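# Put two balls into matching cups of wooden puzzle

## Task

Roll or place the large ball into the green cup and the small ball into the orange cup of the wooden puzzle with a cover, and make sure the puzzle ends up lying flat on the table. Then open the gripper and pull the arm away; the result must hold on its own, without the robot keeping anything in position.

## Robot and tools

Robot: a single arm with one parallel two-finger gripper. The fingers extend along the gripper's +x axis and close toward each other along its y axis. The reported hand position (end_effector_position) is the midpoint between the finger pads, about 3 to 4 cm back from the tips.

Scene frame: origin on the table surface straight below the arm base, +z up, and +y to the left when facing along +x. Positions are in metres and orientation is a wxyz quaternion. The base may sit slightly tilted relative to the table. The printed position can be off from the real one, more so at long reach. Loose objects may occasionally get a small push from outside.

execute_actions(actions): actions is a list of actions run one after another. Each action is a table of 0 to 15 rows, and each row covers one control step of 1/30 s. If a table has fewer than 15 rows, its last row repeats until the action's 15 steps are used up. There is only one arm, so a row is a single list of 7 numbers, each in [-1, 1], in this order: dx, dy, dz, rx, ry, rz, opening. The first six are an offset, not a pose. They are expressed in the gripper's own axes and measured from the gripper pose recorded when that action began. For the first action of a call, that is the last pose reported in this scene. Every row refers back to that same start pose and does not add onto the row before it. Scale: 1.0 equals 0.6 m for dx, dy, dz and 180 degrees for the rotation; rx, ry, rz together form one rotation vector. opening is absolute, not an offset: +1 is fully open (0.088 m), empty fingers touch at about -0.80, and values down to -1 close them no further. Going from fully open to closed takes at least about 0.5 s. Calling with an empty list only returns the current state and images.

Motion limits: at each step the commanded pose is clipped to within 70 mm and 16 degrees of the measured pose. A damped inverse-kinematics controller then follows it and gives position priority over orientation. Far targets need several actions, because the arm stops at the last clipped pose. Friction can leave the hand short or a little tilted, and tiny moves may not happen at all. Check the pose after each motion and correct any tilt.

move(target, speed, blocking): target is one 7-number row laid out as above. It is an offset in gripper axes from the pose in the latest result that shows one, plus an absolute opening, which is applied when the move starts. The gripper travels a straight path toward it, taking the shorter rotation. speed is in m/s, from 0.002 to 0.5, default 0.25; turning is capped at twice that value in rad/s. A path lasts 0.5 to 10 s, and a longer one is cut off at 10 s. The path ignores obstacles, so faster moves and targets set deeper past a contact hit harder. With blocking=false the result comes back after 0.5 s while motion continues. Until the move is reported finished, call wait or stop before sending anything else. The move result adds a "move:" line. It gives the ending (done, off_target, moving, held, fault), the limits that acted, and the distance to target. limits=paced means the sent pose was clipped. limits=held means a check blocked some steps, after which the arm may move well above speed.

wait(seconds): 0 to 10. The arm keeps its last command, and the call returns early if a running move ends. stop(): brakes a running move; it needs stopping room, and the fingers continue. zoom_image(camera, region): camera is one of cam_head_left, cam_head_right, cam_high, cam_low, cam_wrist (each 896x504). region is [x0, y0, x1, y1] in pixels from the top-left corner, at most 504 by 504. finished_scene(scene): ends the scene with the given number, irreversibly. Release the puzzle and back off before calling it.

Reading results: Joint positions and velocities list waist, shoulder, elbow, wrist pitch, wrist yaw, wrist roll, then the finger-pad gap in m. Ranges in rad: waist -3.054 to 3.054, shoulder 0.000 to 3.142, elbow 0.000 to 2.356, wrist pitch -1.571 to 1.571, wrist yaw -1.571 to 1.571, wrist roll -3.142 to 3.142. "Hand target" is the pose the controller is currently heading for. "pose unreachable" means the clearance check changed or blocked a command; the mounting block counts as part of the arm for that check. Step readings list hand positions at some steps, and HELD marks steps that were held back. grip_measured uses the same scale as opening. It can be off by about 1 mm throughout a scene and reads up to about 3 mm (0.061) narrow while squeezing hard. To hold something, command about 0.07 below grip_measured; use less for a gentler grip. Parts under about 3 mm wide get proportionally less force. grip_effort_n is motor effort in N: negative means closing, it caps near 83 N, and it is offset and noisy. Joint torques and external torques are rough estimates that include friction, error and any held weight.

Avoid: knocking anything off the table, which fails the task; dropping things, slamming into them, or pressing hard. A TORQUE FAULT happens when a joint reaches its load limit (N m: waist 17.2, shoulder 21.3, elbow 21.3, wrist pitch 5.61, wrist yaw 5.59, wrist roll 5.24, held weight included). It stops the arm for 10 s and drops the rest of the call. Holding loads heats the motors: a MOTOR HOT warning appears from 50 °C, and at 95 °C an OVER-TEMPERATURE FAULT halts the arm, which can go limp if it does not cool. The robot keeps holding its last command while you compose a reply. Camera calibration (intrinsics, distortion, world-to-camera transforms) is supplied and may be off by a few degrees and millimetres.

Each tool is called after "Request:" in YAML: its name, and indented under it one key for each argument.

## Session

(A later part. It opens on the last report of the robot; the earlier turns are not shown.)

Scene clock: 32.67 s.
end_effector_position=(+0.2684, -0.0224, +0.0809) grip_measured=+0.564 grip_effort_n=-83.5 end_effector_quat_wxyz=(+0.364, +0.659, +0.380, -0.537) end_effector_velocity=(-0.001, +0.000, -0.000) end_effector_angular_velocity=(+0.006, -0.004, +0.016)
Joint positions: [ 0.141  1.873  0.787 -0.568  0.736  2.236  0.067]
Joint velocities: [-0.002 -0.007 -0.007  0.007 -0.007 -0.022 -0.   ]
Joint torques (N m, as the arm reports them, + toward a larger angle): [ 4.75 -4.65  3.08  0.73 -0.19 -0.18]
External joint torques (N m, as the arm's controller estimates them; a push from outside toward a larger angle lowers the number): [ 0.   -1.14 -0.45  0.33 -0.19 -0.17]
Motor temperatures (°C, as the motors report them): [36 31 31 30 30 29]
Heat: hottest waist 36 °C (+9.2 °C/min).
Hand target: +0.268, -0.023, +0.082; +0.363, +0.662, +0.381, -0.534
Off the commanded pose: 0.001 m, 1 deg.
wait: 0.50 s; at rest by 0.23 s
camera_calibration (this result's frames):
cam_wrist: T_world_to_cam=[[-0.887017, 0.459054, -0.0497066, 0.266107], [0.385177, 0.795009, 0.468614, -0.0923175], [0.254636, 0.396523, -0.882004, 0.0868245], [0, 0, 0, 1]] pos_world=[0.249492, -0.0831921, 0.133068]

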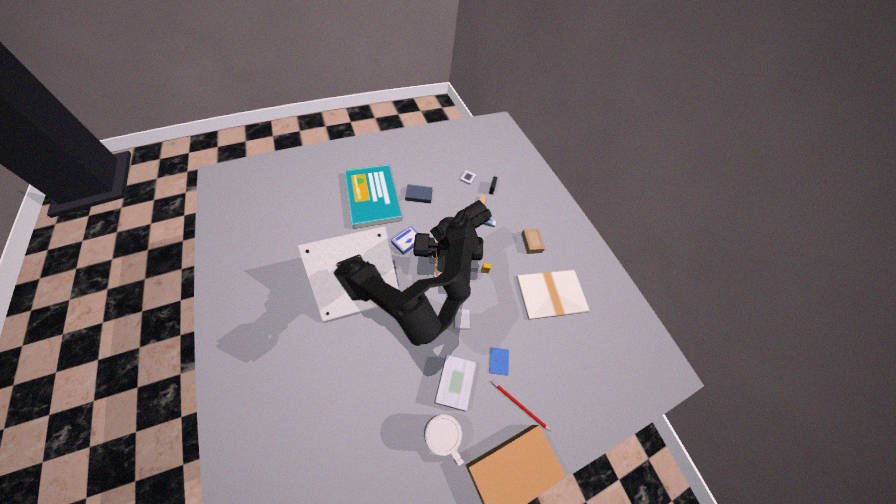

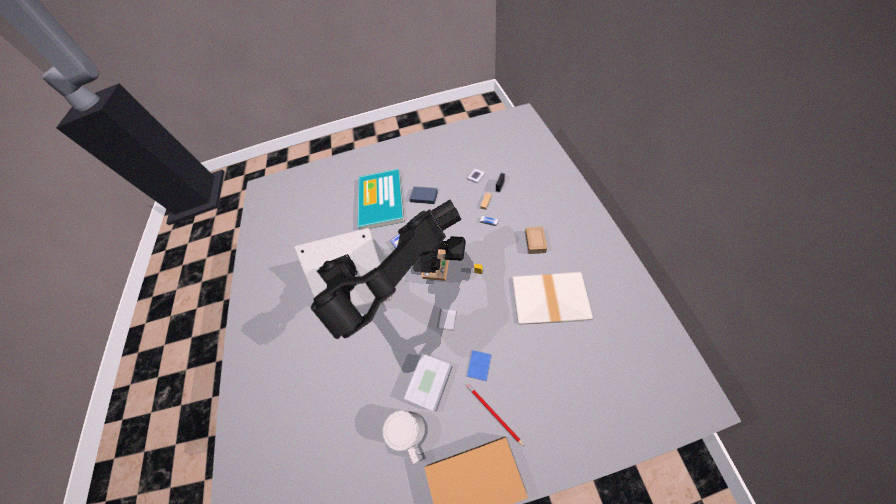

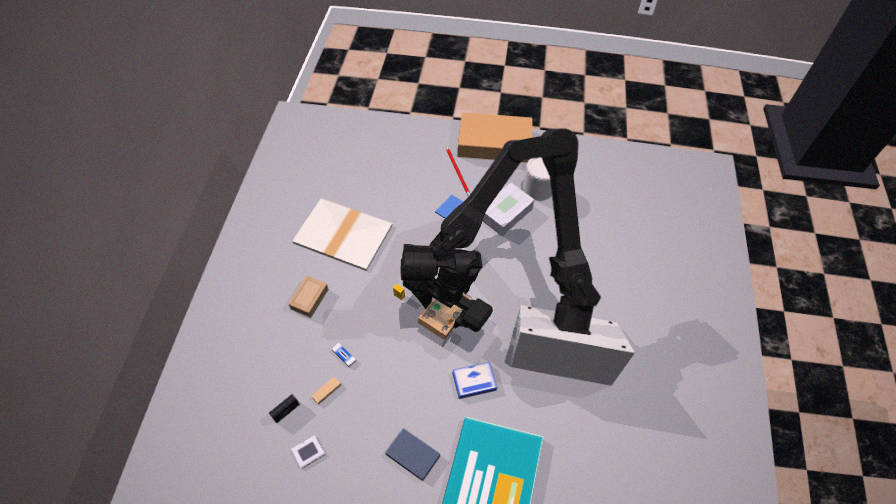

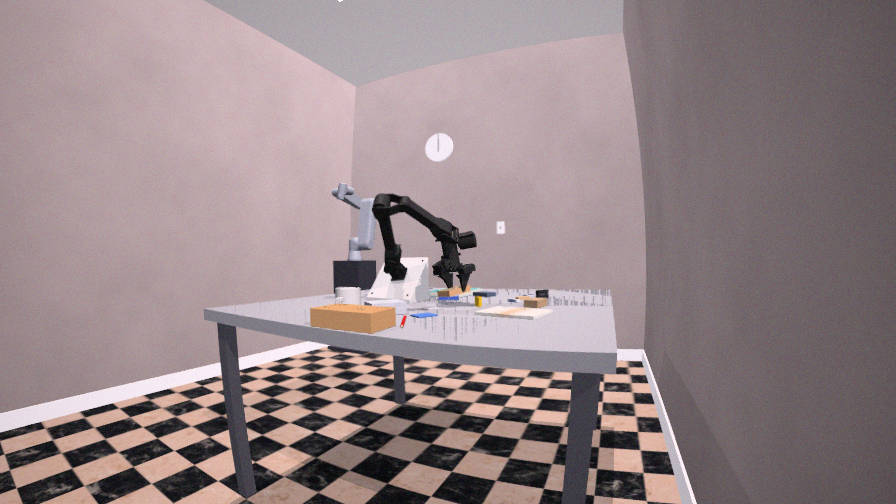

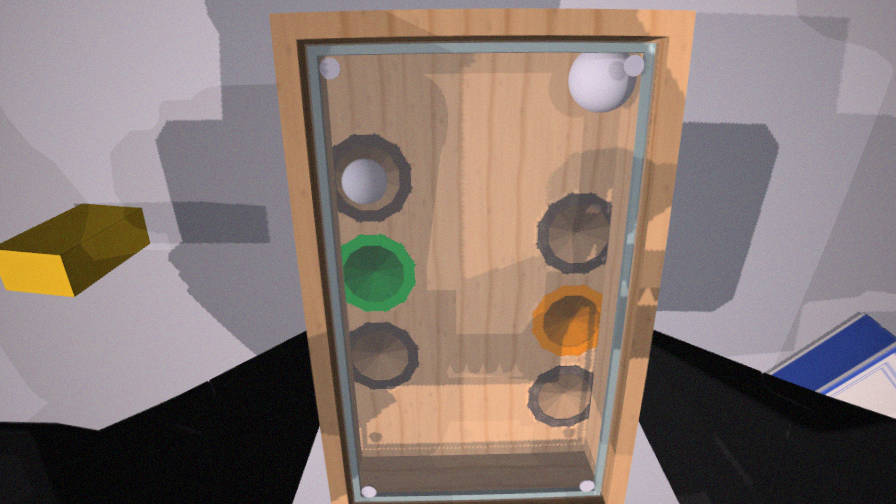

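Request:
execute_actions:
  actions:
    - [[0,0,0,0,-0.002,-0.0006,0.5],[0,0,0,0,-0.005,-0.0015,0.5],[0,0,0,0,-0.009,-0.0027,0.5],[0,0,0,0,-0.014,-0.0042,0.5],[0,0,0,0,-0.019,-0.0057,0.5],[0,0,0,0,-0.024,-0.0072,0.5],[0,0,0,0,-0.028,-0.0084,0.5],[0,0,0,0,-0.031,-0.0093,0.5],[0,0,0,0,-0.0333,-0.010,0.5]]

Request:
wait:
  seconds: 0.3

Scene clock: 35.27 s.
end_effector_position=(+0.2660, -0.0233, +0.0790) grip_measured=+0.564 grip_effort_n=-83.5 end_effector_quat_wxyz=(+0.373, +0.627, +0.374, -0.573) end_effector_velocity=(+0.000, -0.002, -0.001) end_effector_angular_velocity=(-0.043, +0.063, -0.005)
Joint positions: [ 0.155  1.954  0.858 -0.692  0.782  2.337  0.067]
Joint velocities: [ 0.002  0.066  0.071 -0.11   0.022  0.081 -0.   ]
Joint torques (N m, as the arm reports them, + toward a larger angle): [ 5.78 -3.1   4.43  0.24  0.25  0.18]
External joint torques (N m, as the arm's controller estimates them; a push from outside toward a larger angle lowers the number): [ 0.85  0.63  1.06 -0.02  0.21  0.18]
Motor temperatures (°C, as the motors report them): [36 31 31 30 30 29]
Heat: hottest waist 36 °C (+8.5 °C/min).
Hand target: +0.268, -0.022, +0.081; +0.376, +0.625, +0.371, -0.575
Off the commanded pose: 0.003 m, 1 deg.
Step readings (end_effector_position):
0: (+0.2683, -0.0224, +0.0809)
1: (+0.2683, -0.0224, +0.0809)
2: (+0.2683, -0.0224, +0.0809)
4: (+0.2667, -0.0229, +0.0804)
8: (+0.2657, -0.0237, +0.0789)
15: end_effector_position above
camera_calibration (this result's frames):
cam_wrist: T_world_to_cam=[[-0.889167, 0.457249, -0.0175067, 0.262291], [0.416184, 0.82403, 0.384402, -0.0907986], [0.190194, 0.334512, -0.923, 0.105007], [0, 0, 0, 1]] pos_world=[0.251037, -0.0802374, 0.136417]

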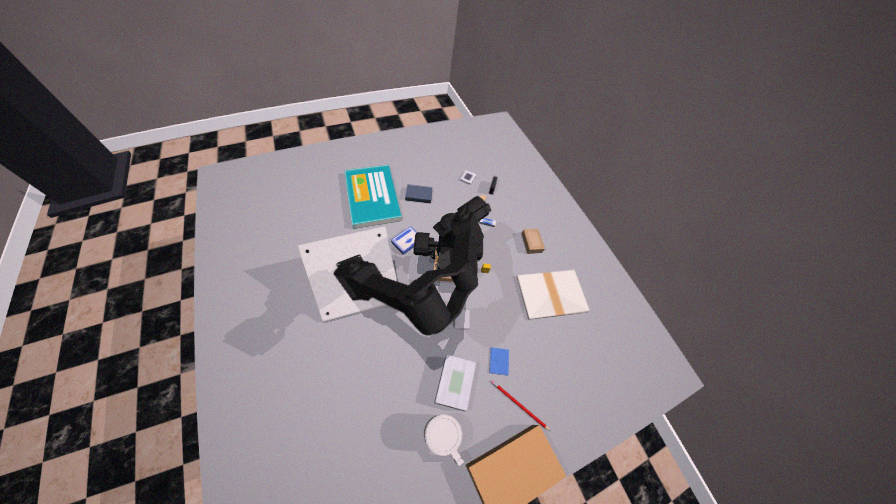

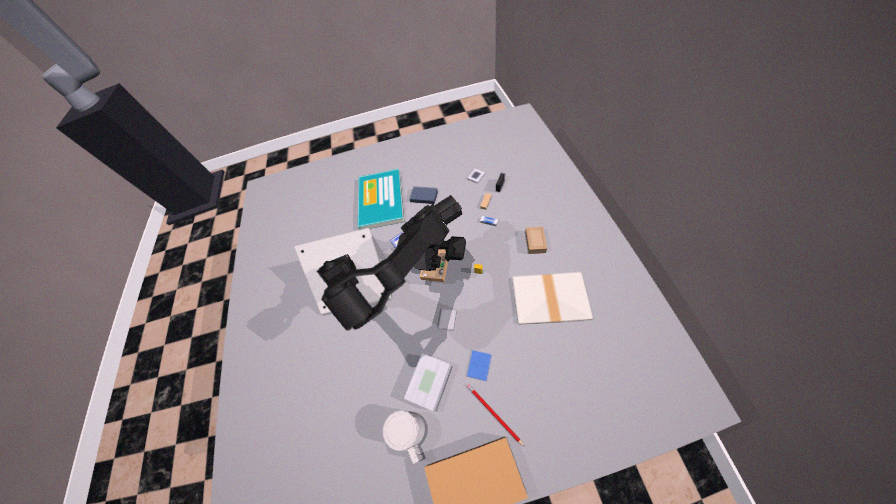

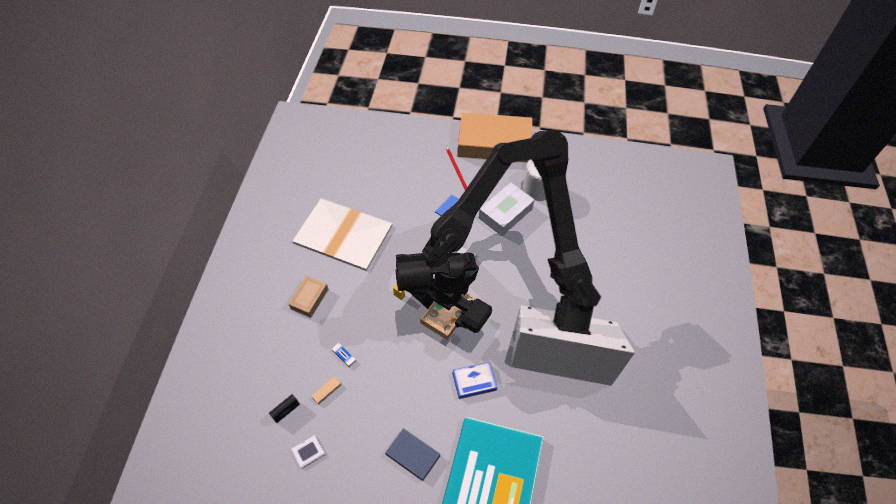

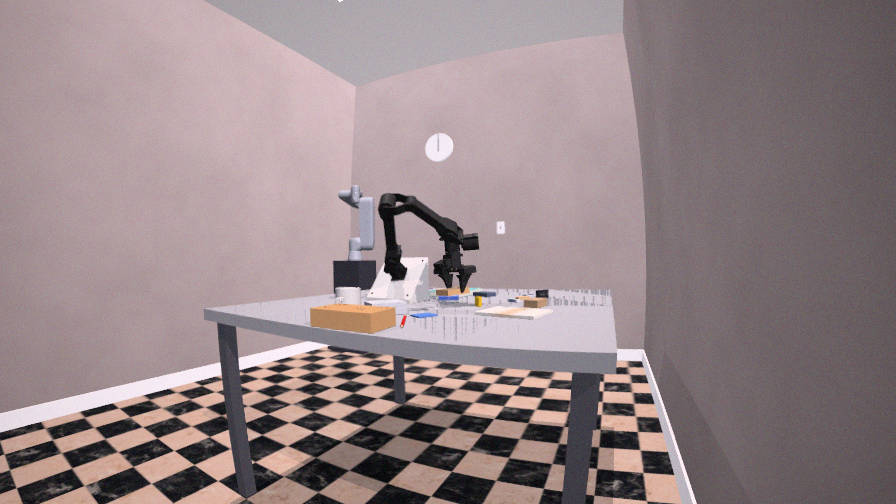

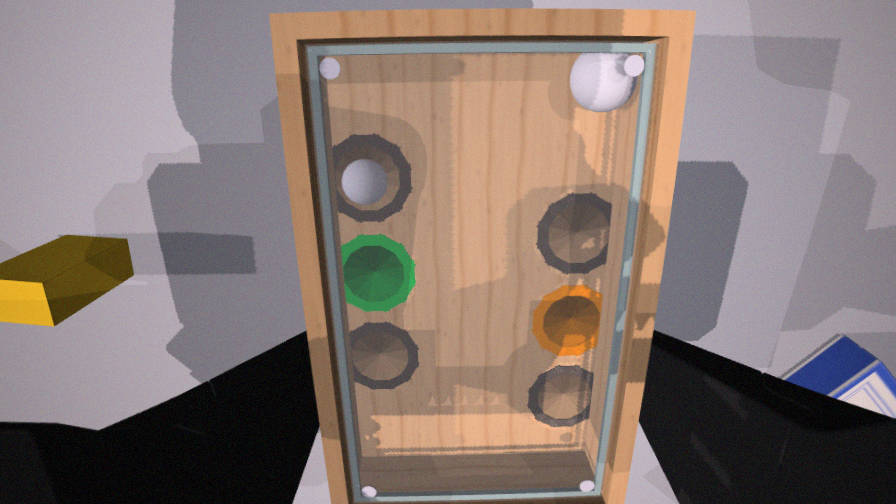

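Scene clock: 35.57 s.
end_effector_position=(+0.2660, -0.0235, +0.0790) grip_measured=+0.564 grip_effort_n=-83.5 end_effector_quat_wxyz=(+0.373, +0.624, +0.373, -0.576) end_effector_velocity=(-0.001, -0.003, +0.000) end_effector_angular_velocity=(-0.010, +0.011, -0.012)
Joint positions: [ 0.157  1.962  0.867 -0.706  0.786  2.348  0.067]
Joint velocities: [-0.002  0.002  0.007 -0.022  0.007  0.022 -0.   ]
Joint torques (N m, as the arm reports them, + toward a larger angle): [ 5.76 -3.14  4.49  0.22  0.23  0.18]
External joint torques (N m, as the arm's controller estimates them; a push from outside toward a larger angle lowers the number): [ 0.83  0.59  1.1  -0.04  0.19  0.18]
Motor temperatures (°C, as the motors report them): [36 31 31 30 30 29]
Heat: hottest waist 36 °C (+8.4 °C/min).
Hand target: +0.268, -0.022, +0.081; +0.376, +0.625, +0.371, -0.575
Off the commanded pose: 0.003 m, 0 deg.
wait: 0.30 s; at rest by 0.17 s
camera_calibration (this result's frames):
cam_wrist: T_world_to_cam=[[-0.888835, 0.458007, -0.0142396, 0.262061], [0.419653, 0.826096, 0.376107, -0.0908477], [0.184023, 0.328322, -0.926467, 0.106869], [0, 0, 0, 1]] pos_world=[0.251387, -0.080064, 0.13691]

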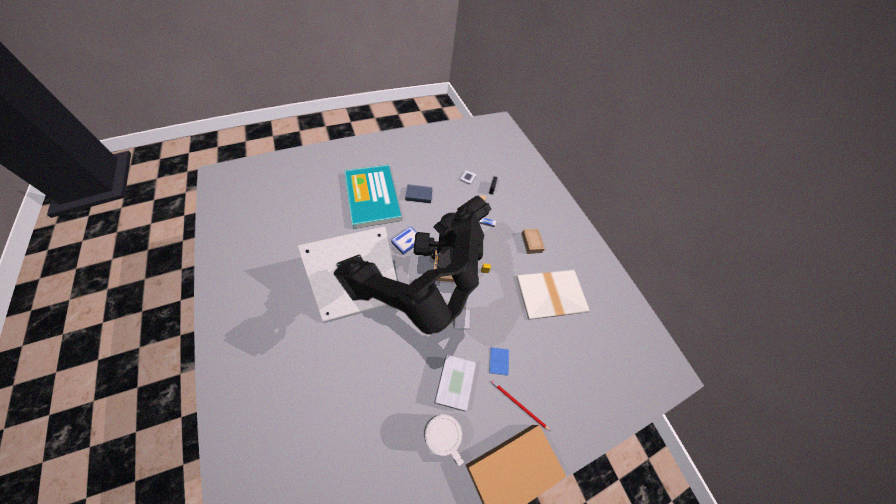

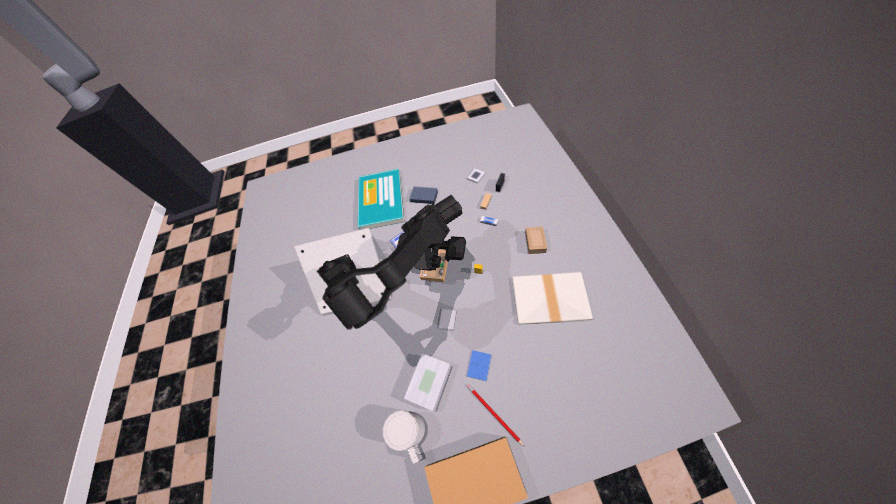

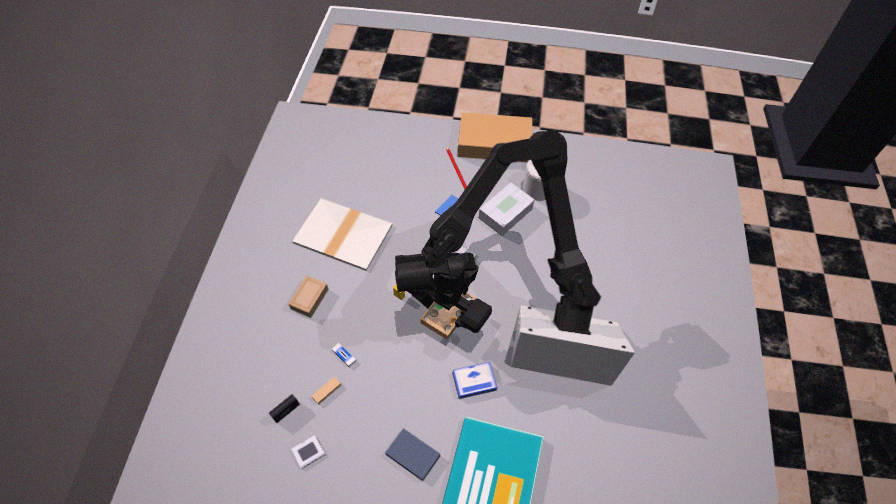

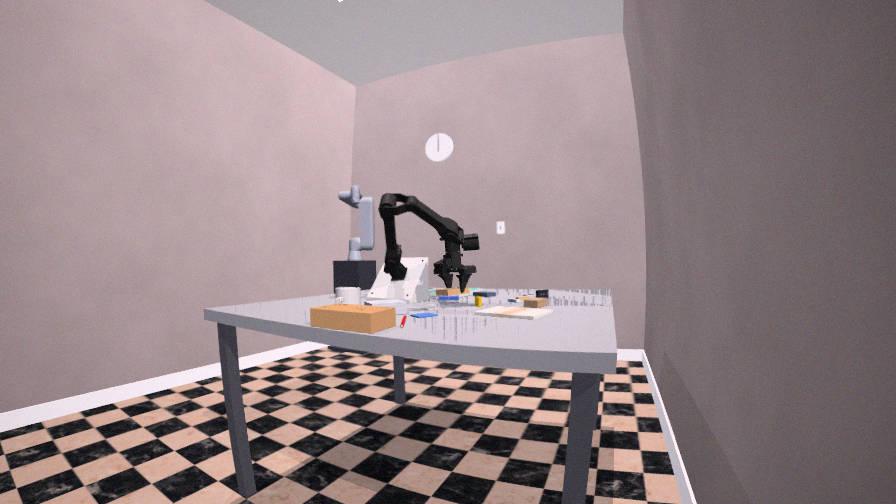

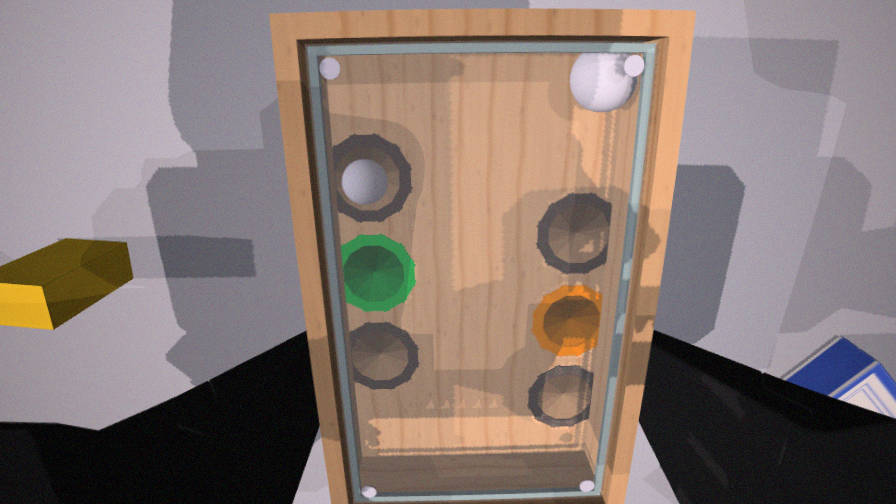

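Request:
execute_actions:
  actions:
    - [[0,0,0,0,-0.0035,-0.004,0.5],[0,0,0,0,-0.0095,-0.011,0.5],[0,0,0,0,-0.0165,-0.019,0.5],[0,0,0,0,-0.0225,-0.026,0.5],[0,0,0,0,-0.027,-0.031,0.5],[0,0,0,0,-0.0289,-0.0333,0.5]]

Request:
wait:
  seconds: 0.7

Scene clock: 36.37 s.
end_effector_position=(+0.2647, -0.0243, +0.0787) grip_measured=+0.564 grip_effort_n=-83.5 end_effector_quat_wxyz=(+0.364, +0.579, +0.387, -0.619) end_effector_velocity=(-0.000, -0.001, +0.001) end_effector_angular_velocity=(-0.017, +0.057, +0.005)
Joint positions: [ 0.151  2.064  0.99  -0.901  0.777  2.461  0.067]
Joint velocities: [-0.002  0.046  0.061 -0.095 -0.007  0.051 -0.   ]
Joint torques (N m, as the arm reports them, + toward a larger angle): [ 5.45 -3.51  4.26  0.03 -0.14  0.17]
External joint torques (N m, as the arm's controller estimates them; a push from outside toward a larger angle lowers the number): [ 0.1   0.64  1.02 -0.04 -0.17  0.17]
Motor temperatures (°C, as the motors report them): [36 31 31 30 30 29]
Heat: hottest waist 36 °C (+8.2 °C/min).
Hand target: +0.266, -0.023, +0.079; +0.360, +0.577, +0.388, -0.622
Off the commanded pose: 0.002 m, 1 deg.
Step readings (end_effector_position):
0: (+0.2660, -0.0235, +0.0790)
1: (+0.2658, -0.0235, +0.0790)
2: (+0.2651, -0.0237, +0.0790)
4: (+0.2642, -0.0243, +0.0791)
8: (+0.2650, -0.0240, +0.0789)
15: end_effector_position above
camera_calibration (this result's frames):
cam_wrist: T_world_to_cam=[[-0.888905, 0.451536, 0.0772231, 0.253914], [0.453231, 0.842395, 0.291467, -0.0913282], [0.0665552, 0.294086, -0.953459, 0.139536], [0, 0, 0, 1]] pos_world=[0.257811, -0.0787523, 0.140053]

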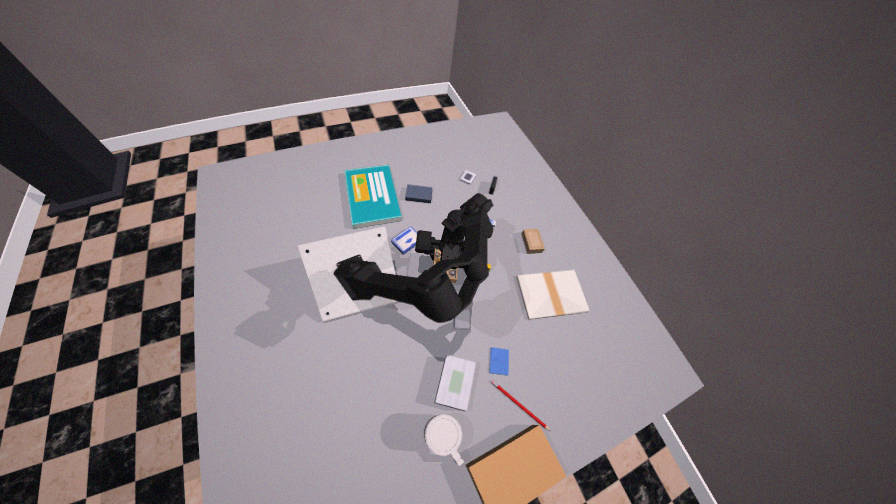

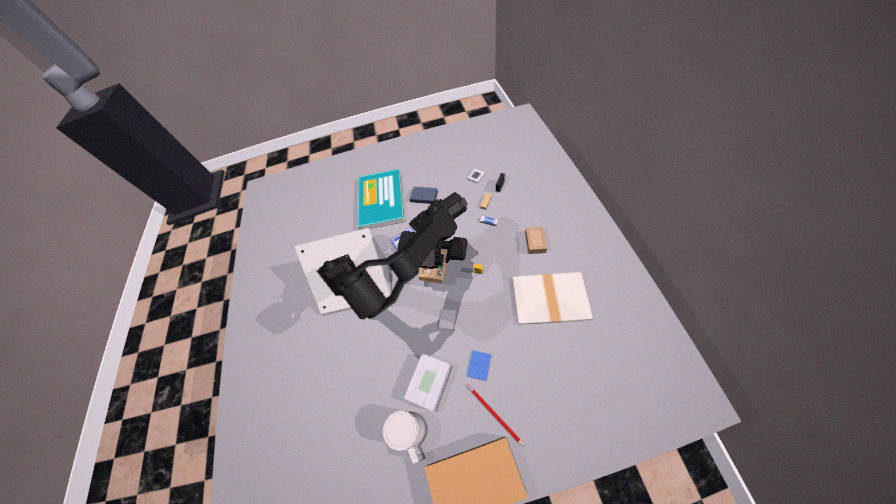

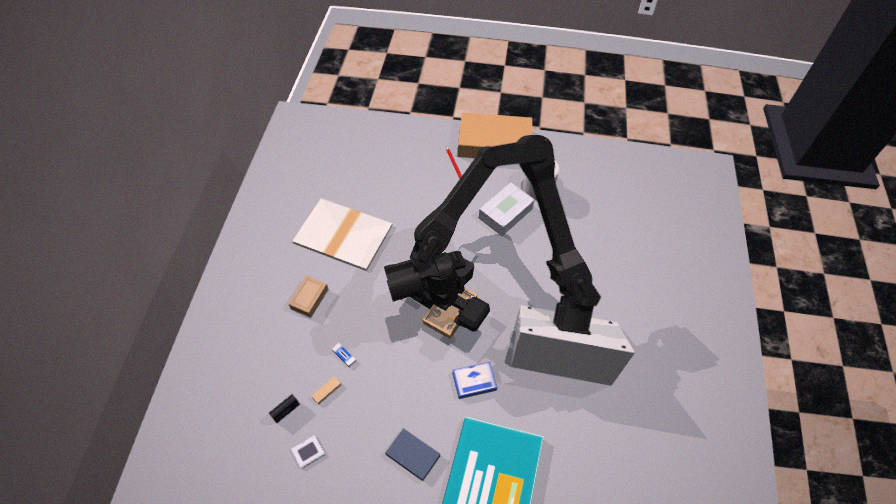

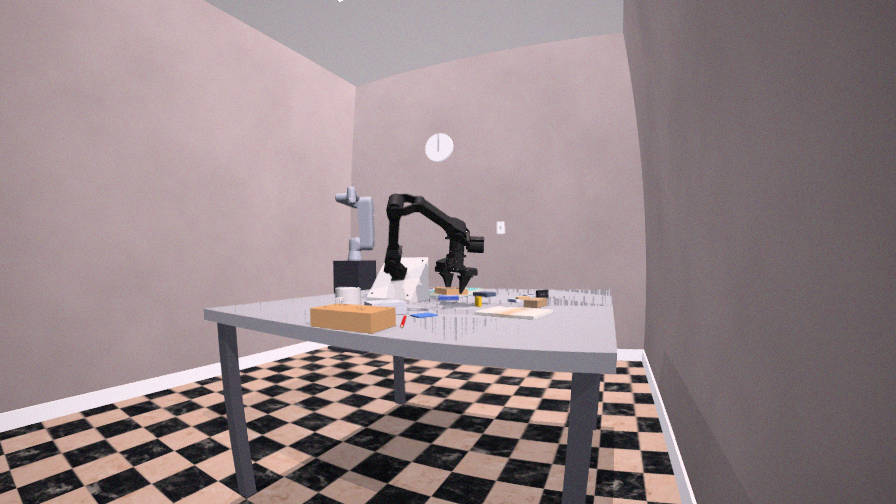

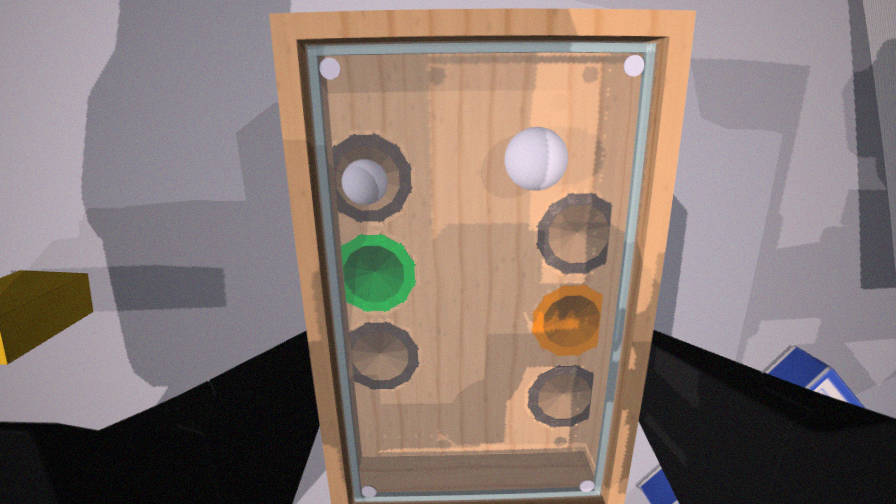

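Scene clock: 37.07 s.
end_effector_position=(+0.2646, -0.0244, +0.0787) grip_measured=+0.564 grip_effort_n=-83.5 end_effector_quat_wxyz=(+0.363, +0.576, +0.388, -0.622) end_effector_velocity=(-0.003, -0.002, -0.000) end_effector_angular_velocity=(+0.003, +0.020, +0.014)
Joint positions: [ 0.15   2.071  0.998 -0.913  0.775  2.469  0.067]
Joint velocities: [-0.007 -0.002  0.002 -0.022 -0.007 -0.007 -0.   ]
Joint torques (N m, as the arm reports them, + toward a larger angle): [ 5.45 -3.54  4.25  0.02 -0.13  0.18]
External joint torques (N m, as the arm's controller estimates them; a push from outside toward a larger angle lowers the number): [ 0.13  0.6   1.02 -0.04 -0.15  0.18]
Motor temperatures (°C, as the motors report them): [36 31 31 30 30 29]
Heat: hottest waist 36 °C (+8.1 °C/min).
Hand target: +0.266, -0.023, +0.079; +0.360, +0.577, +0.388, -0.622
Off the commanded pose: 0.002 m, 0 deg.
wait: 0.70 s; at rest by 0.17 s
camera_calibration (this result's frames):
cam_wrist: T_world_to_cam=[[-0.887939, 0.452273, 0.0837448, 0.253091], [0.456191, 0.842676, 0.285983, -0.0915455], [0.0587728, 0.292139, -0.954568, 0.141668], [0, 0, 0, 1]] pos_world=[0.258166, -0.07871, 0.140217]

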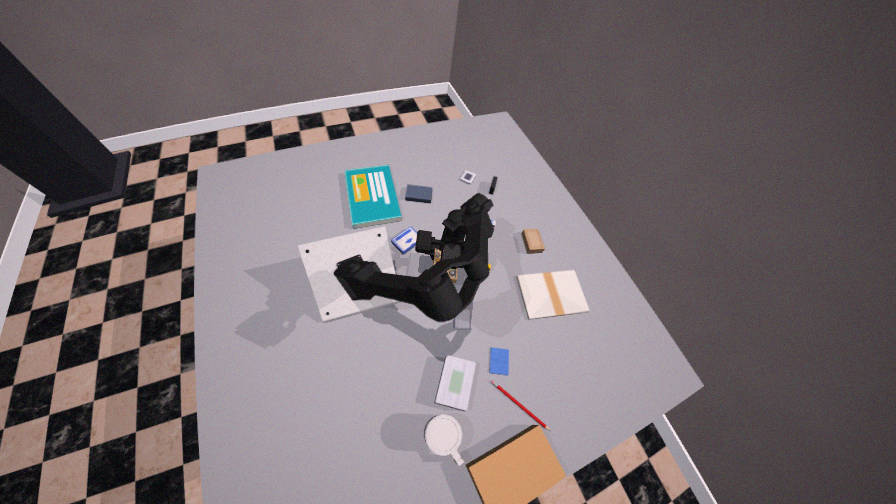

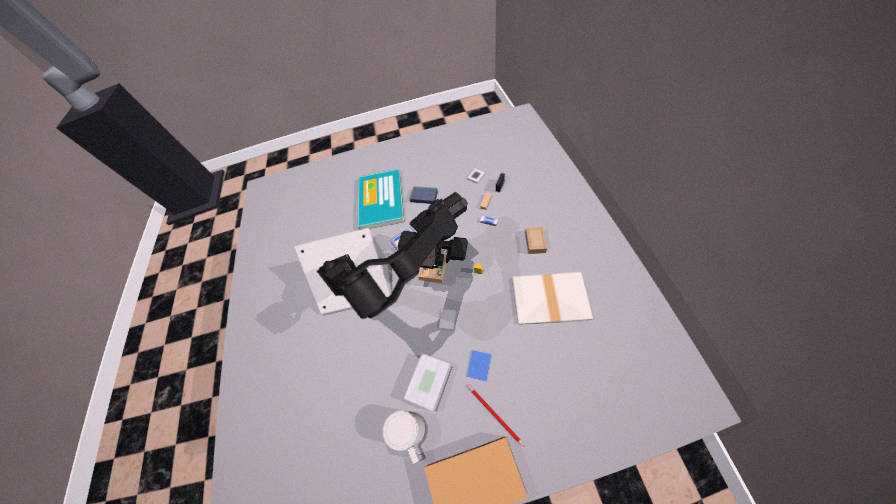

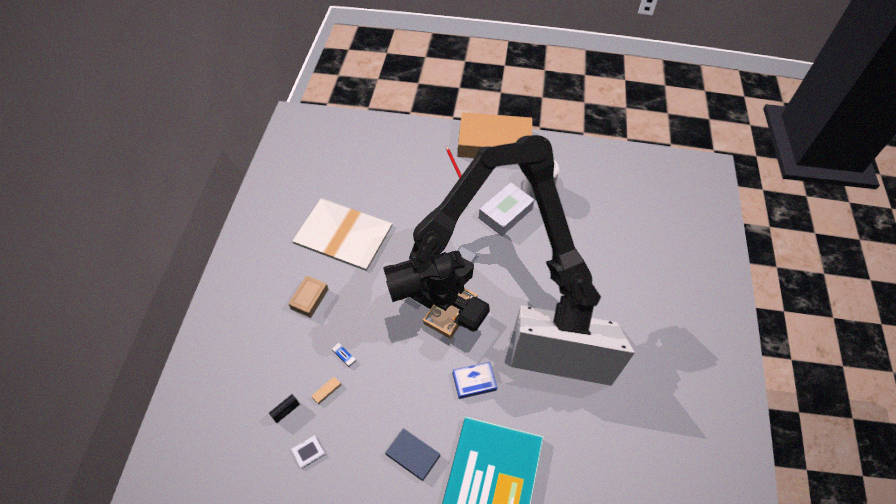

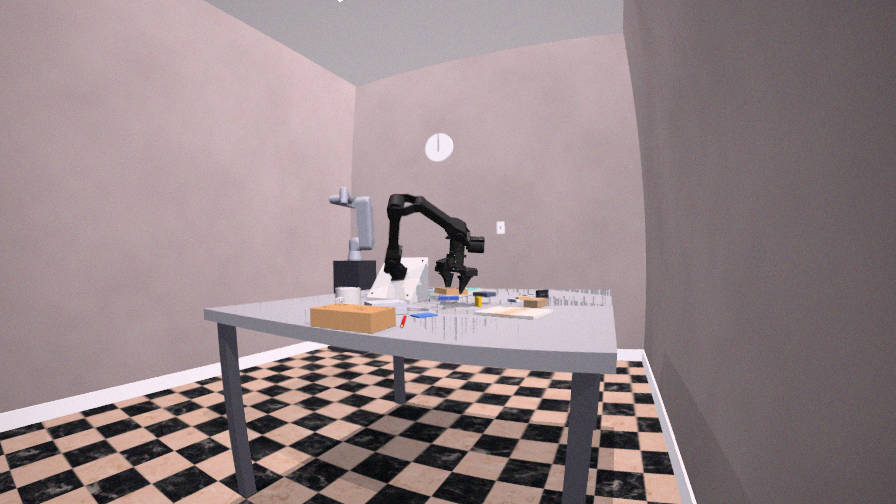

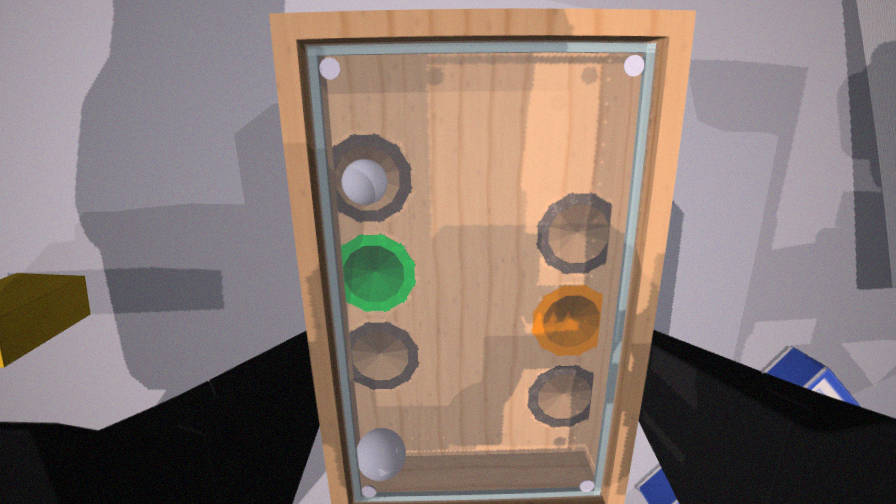

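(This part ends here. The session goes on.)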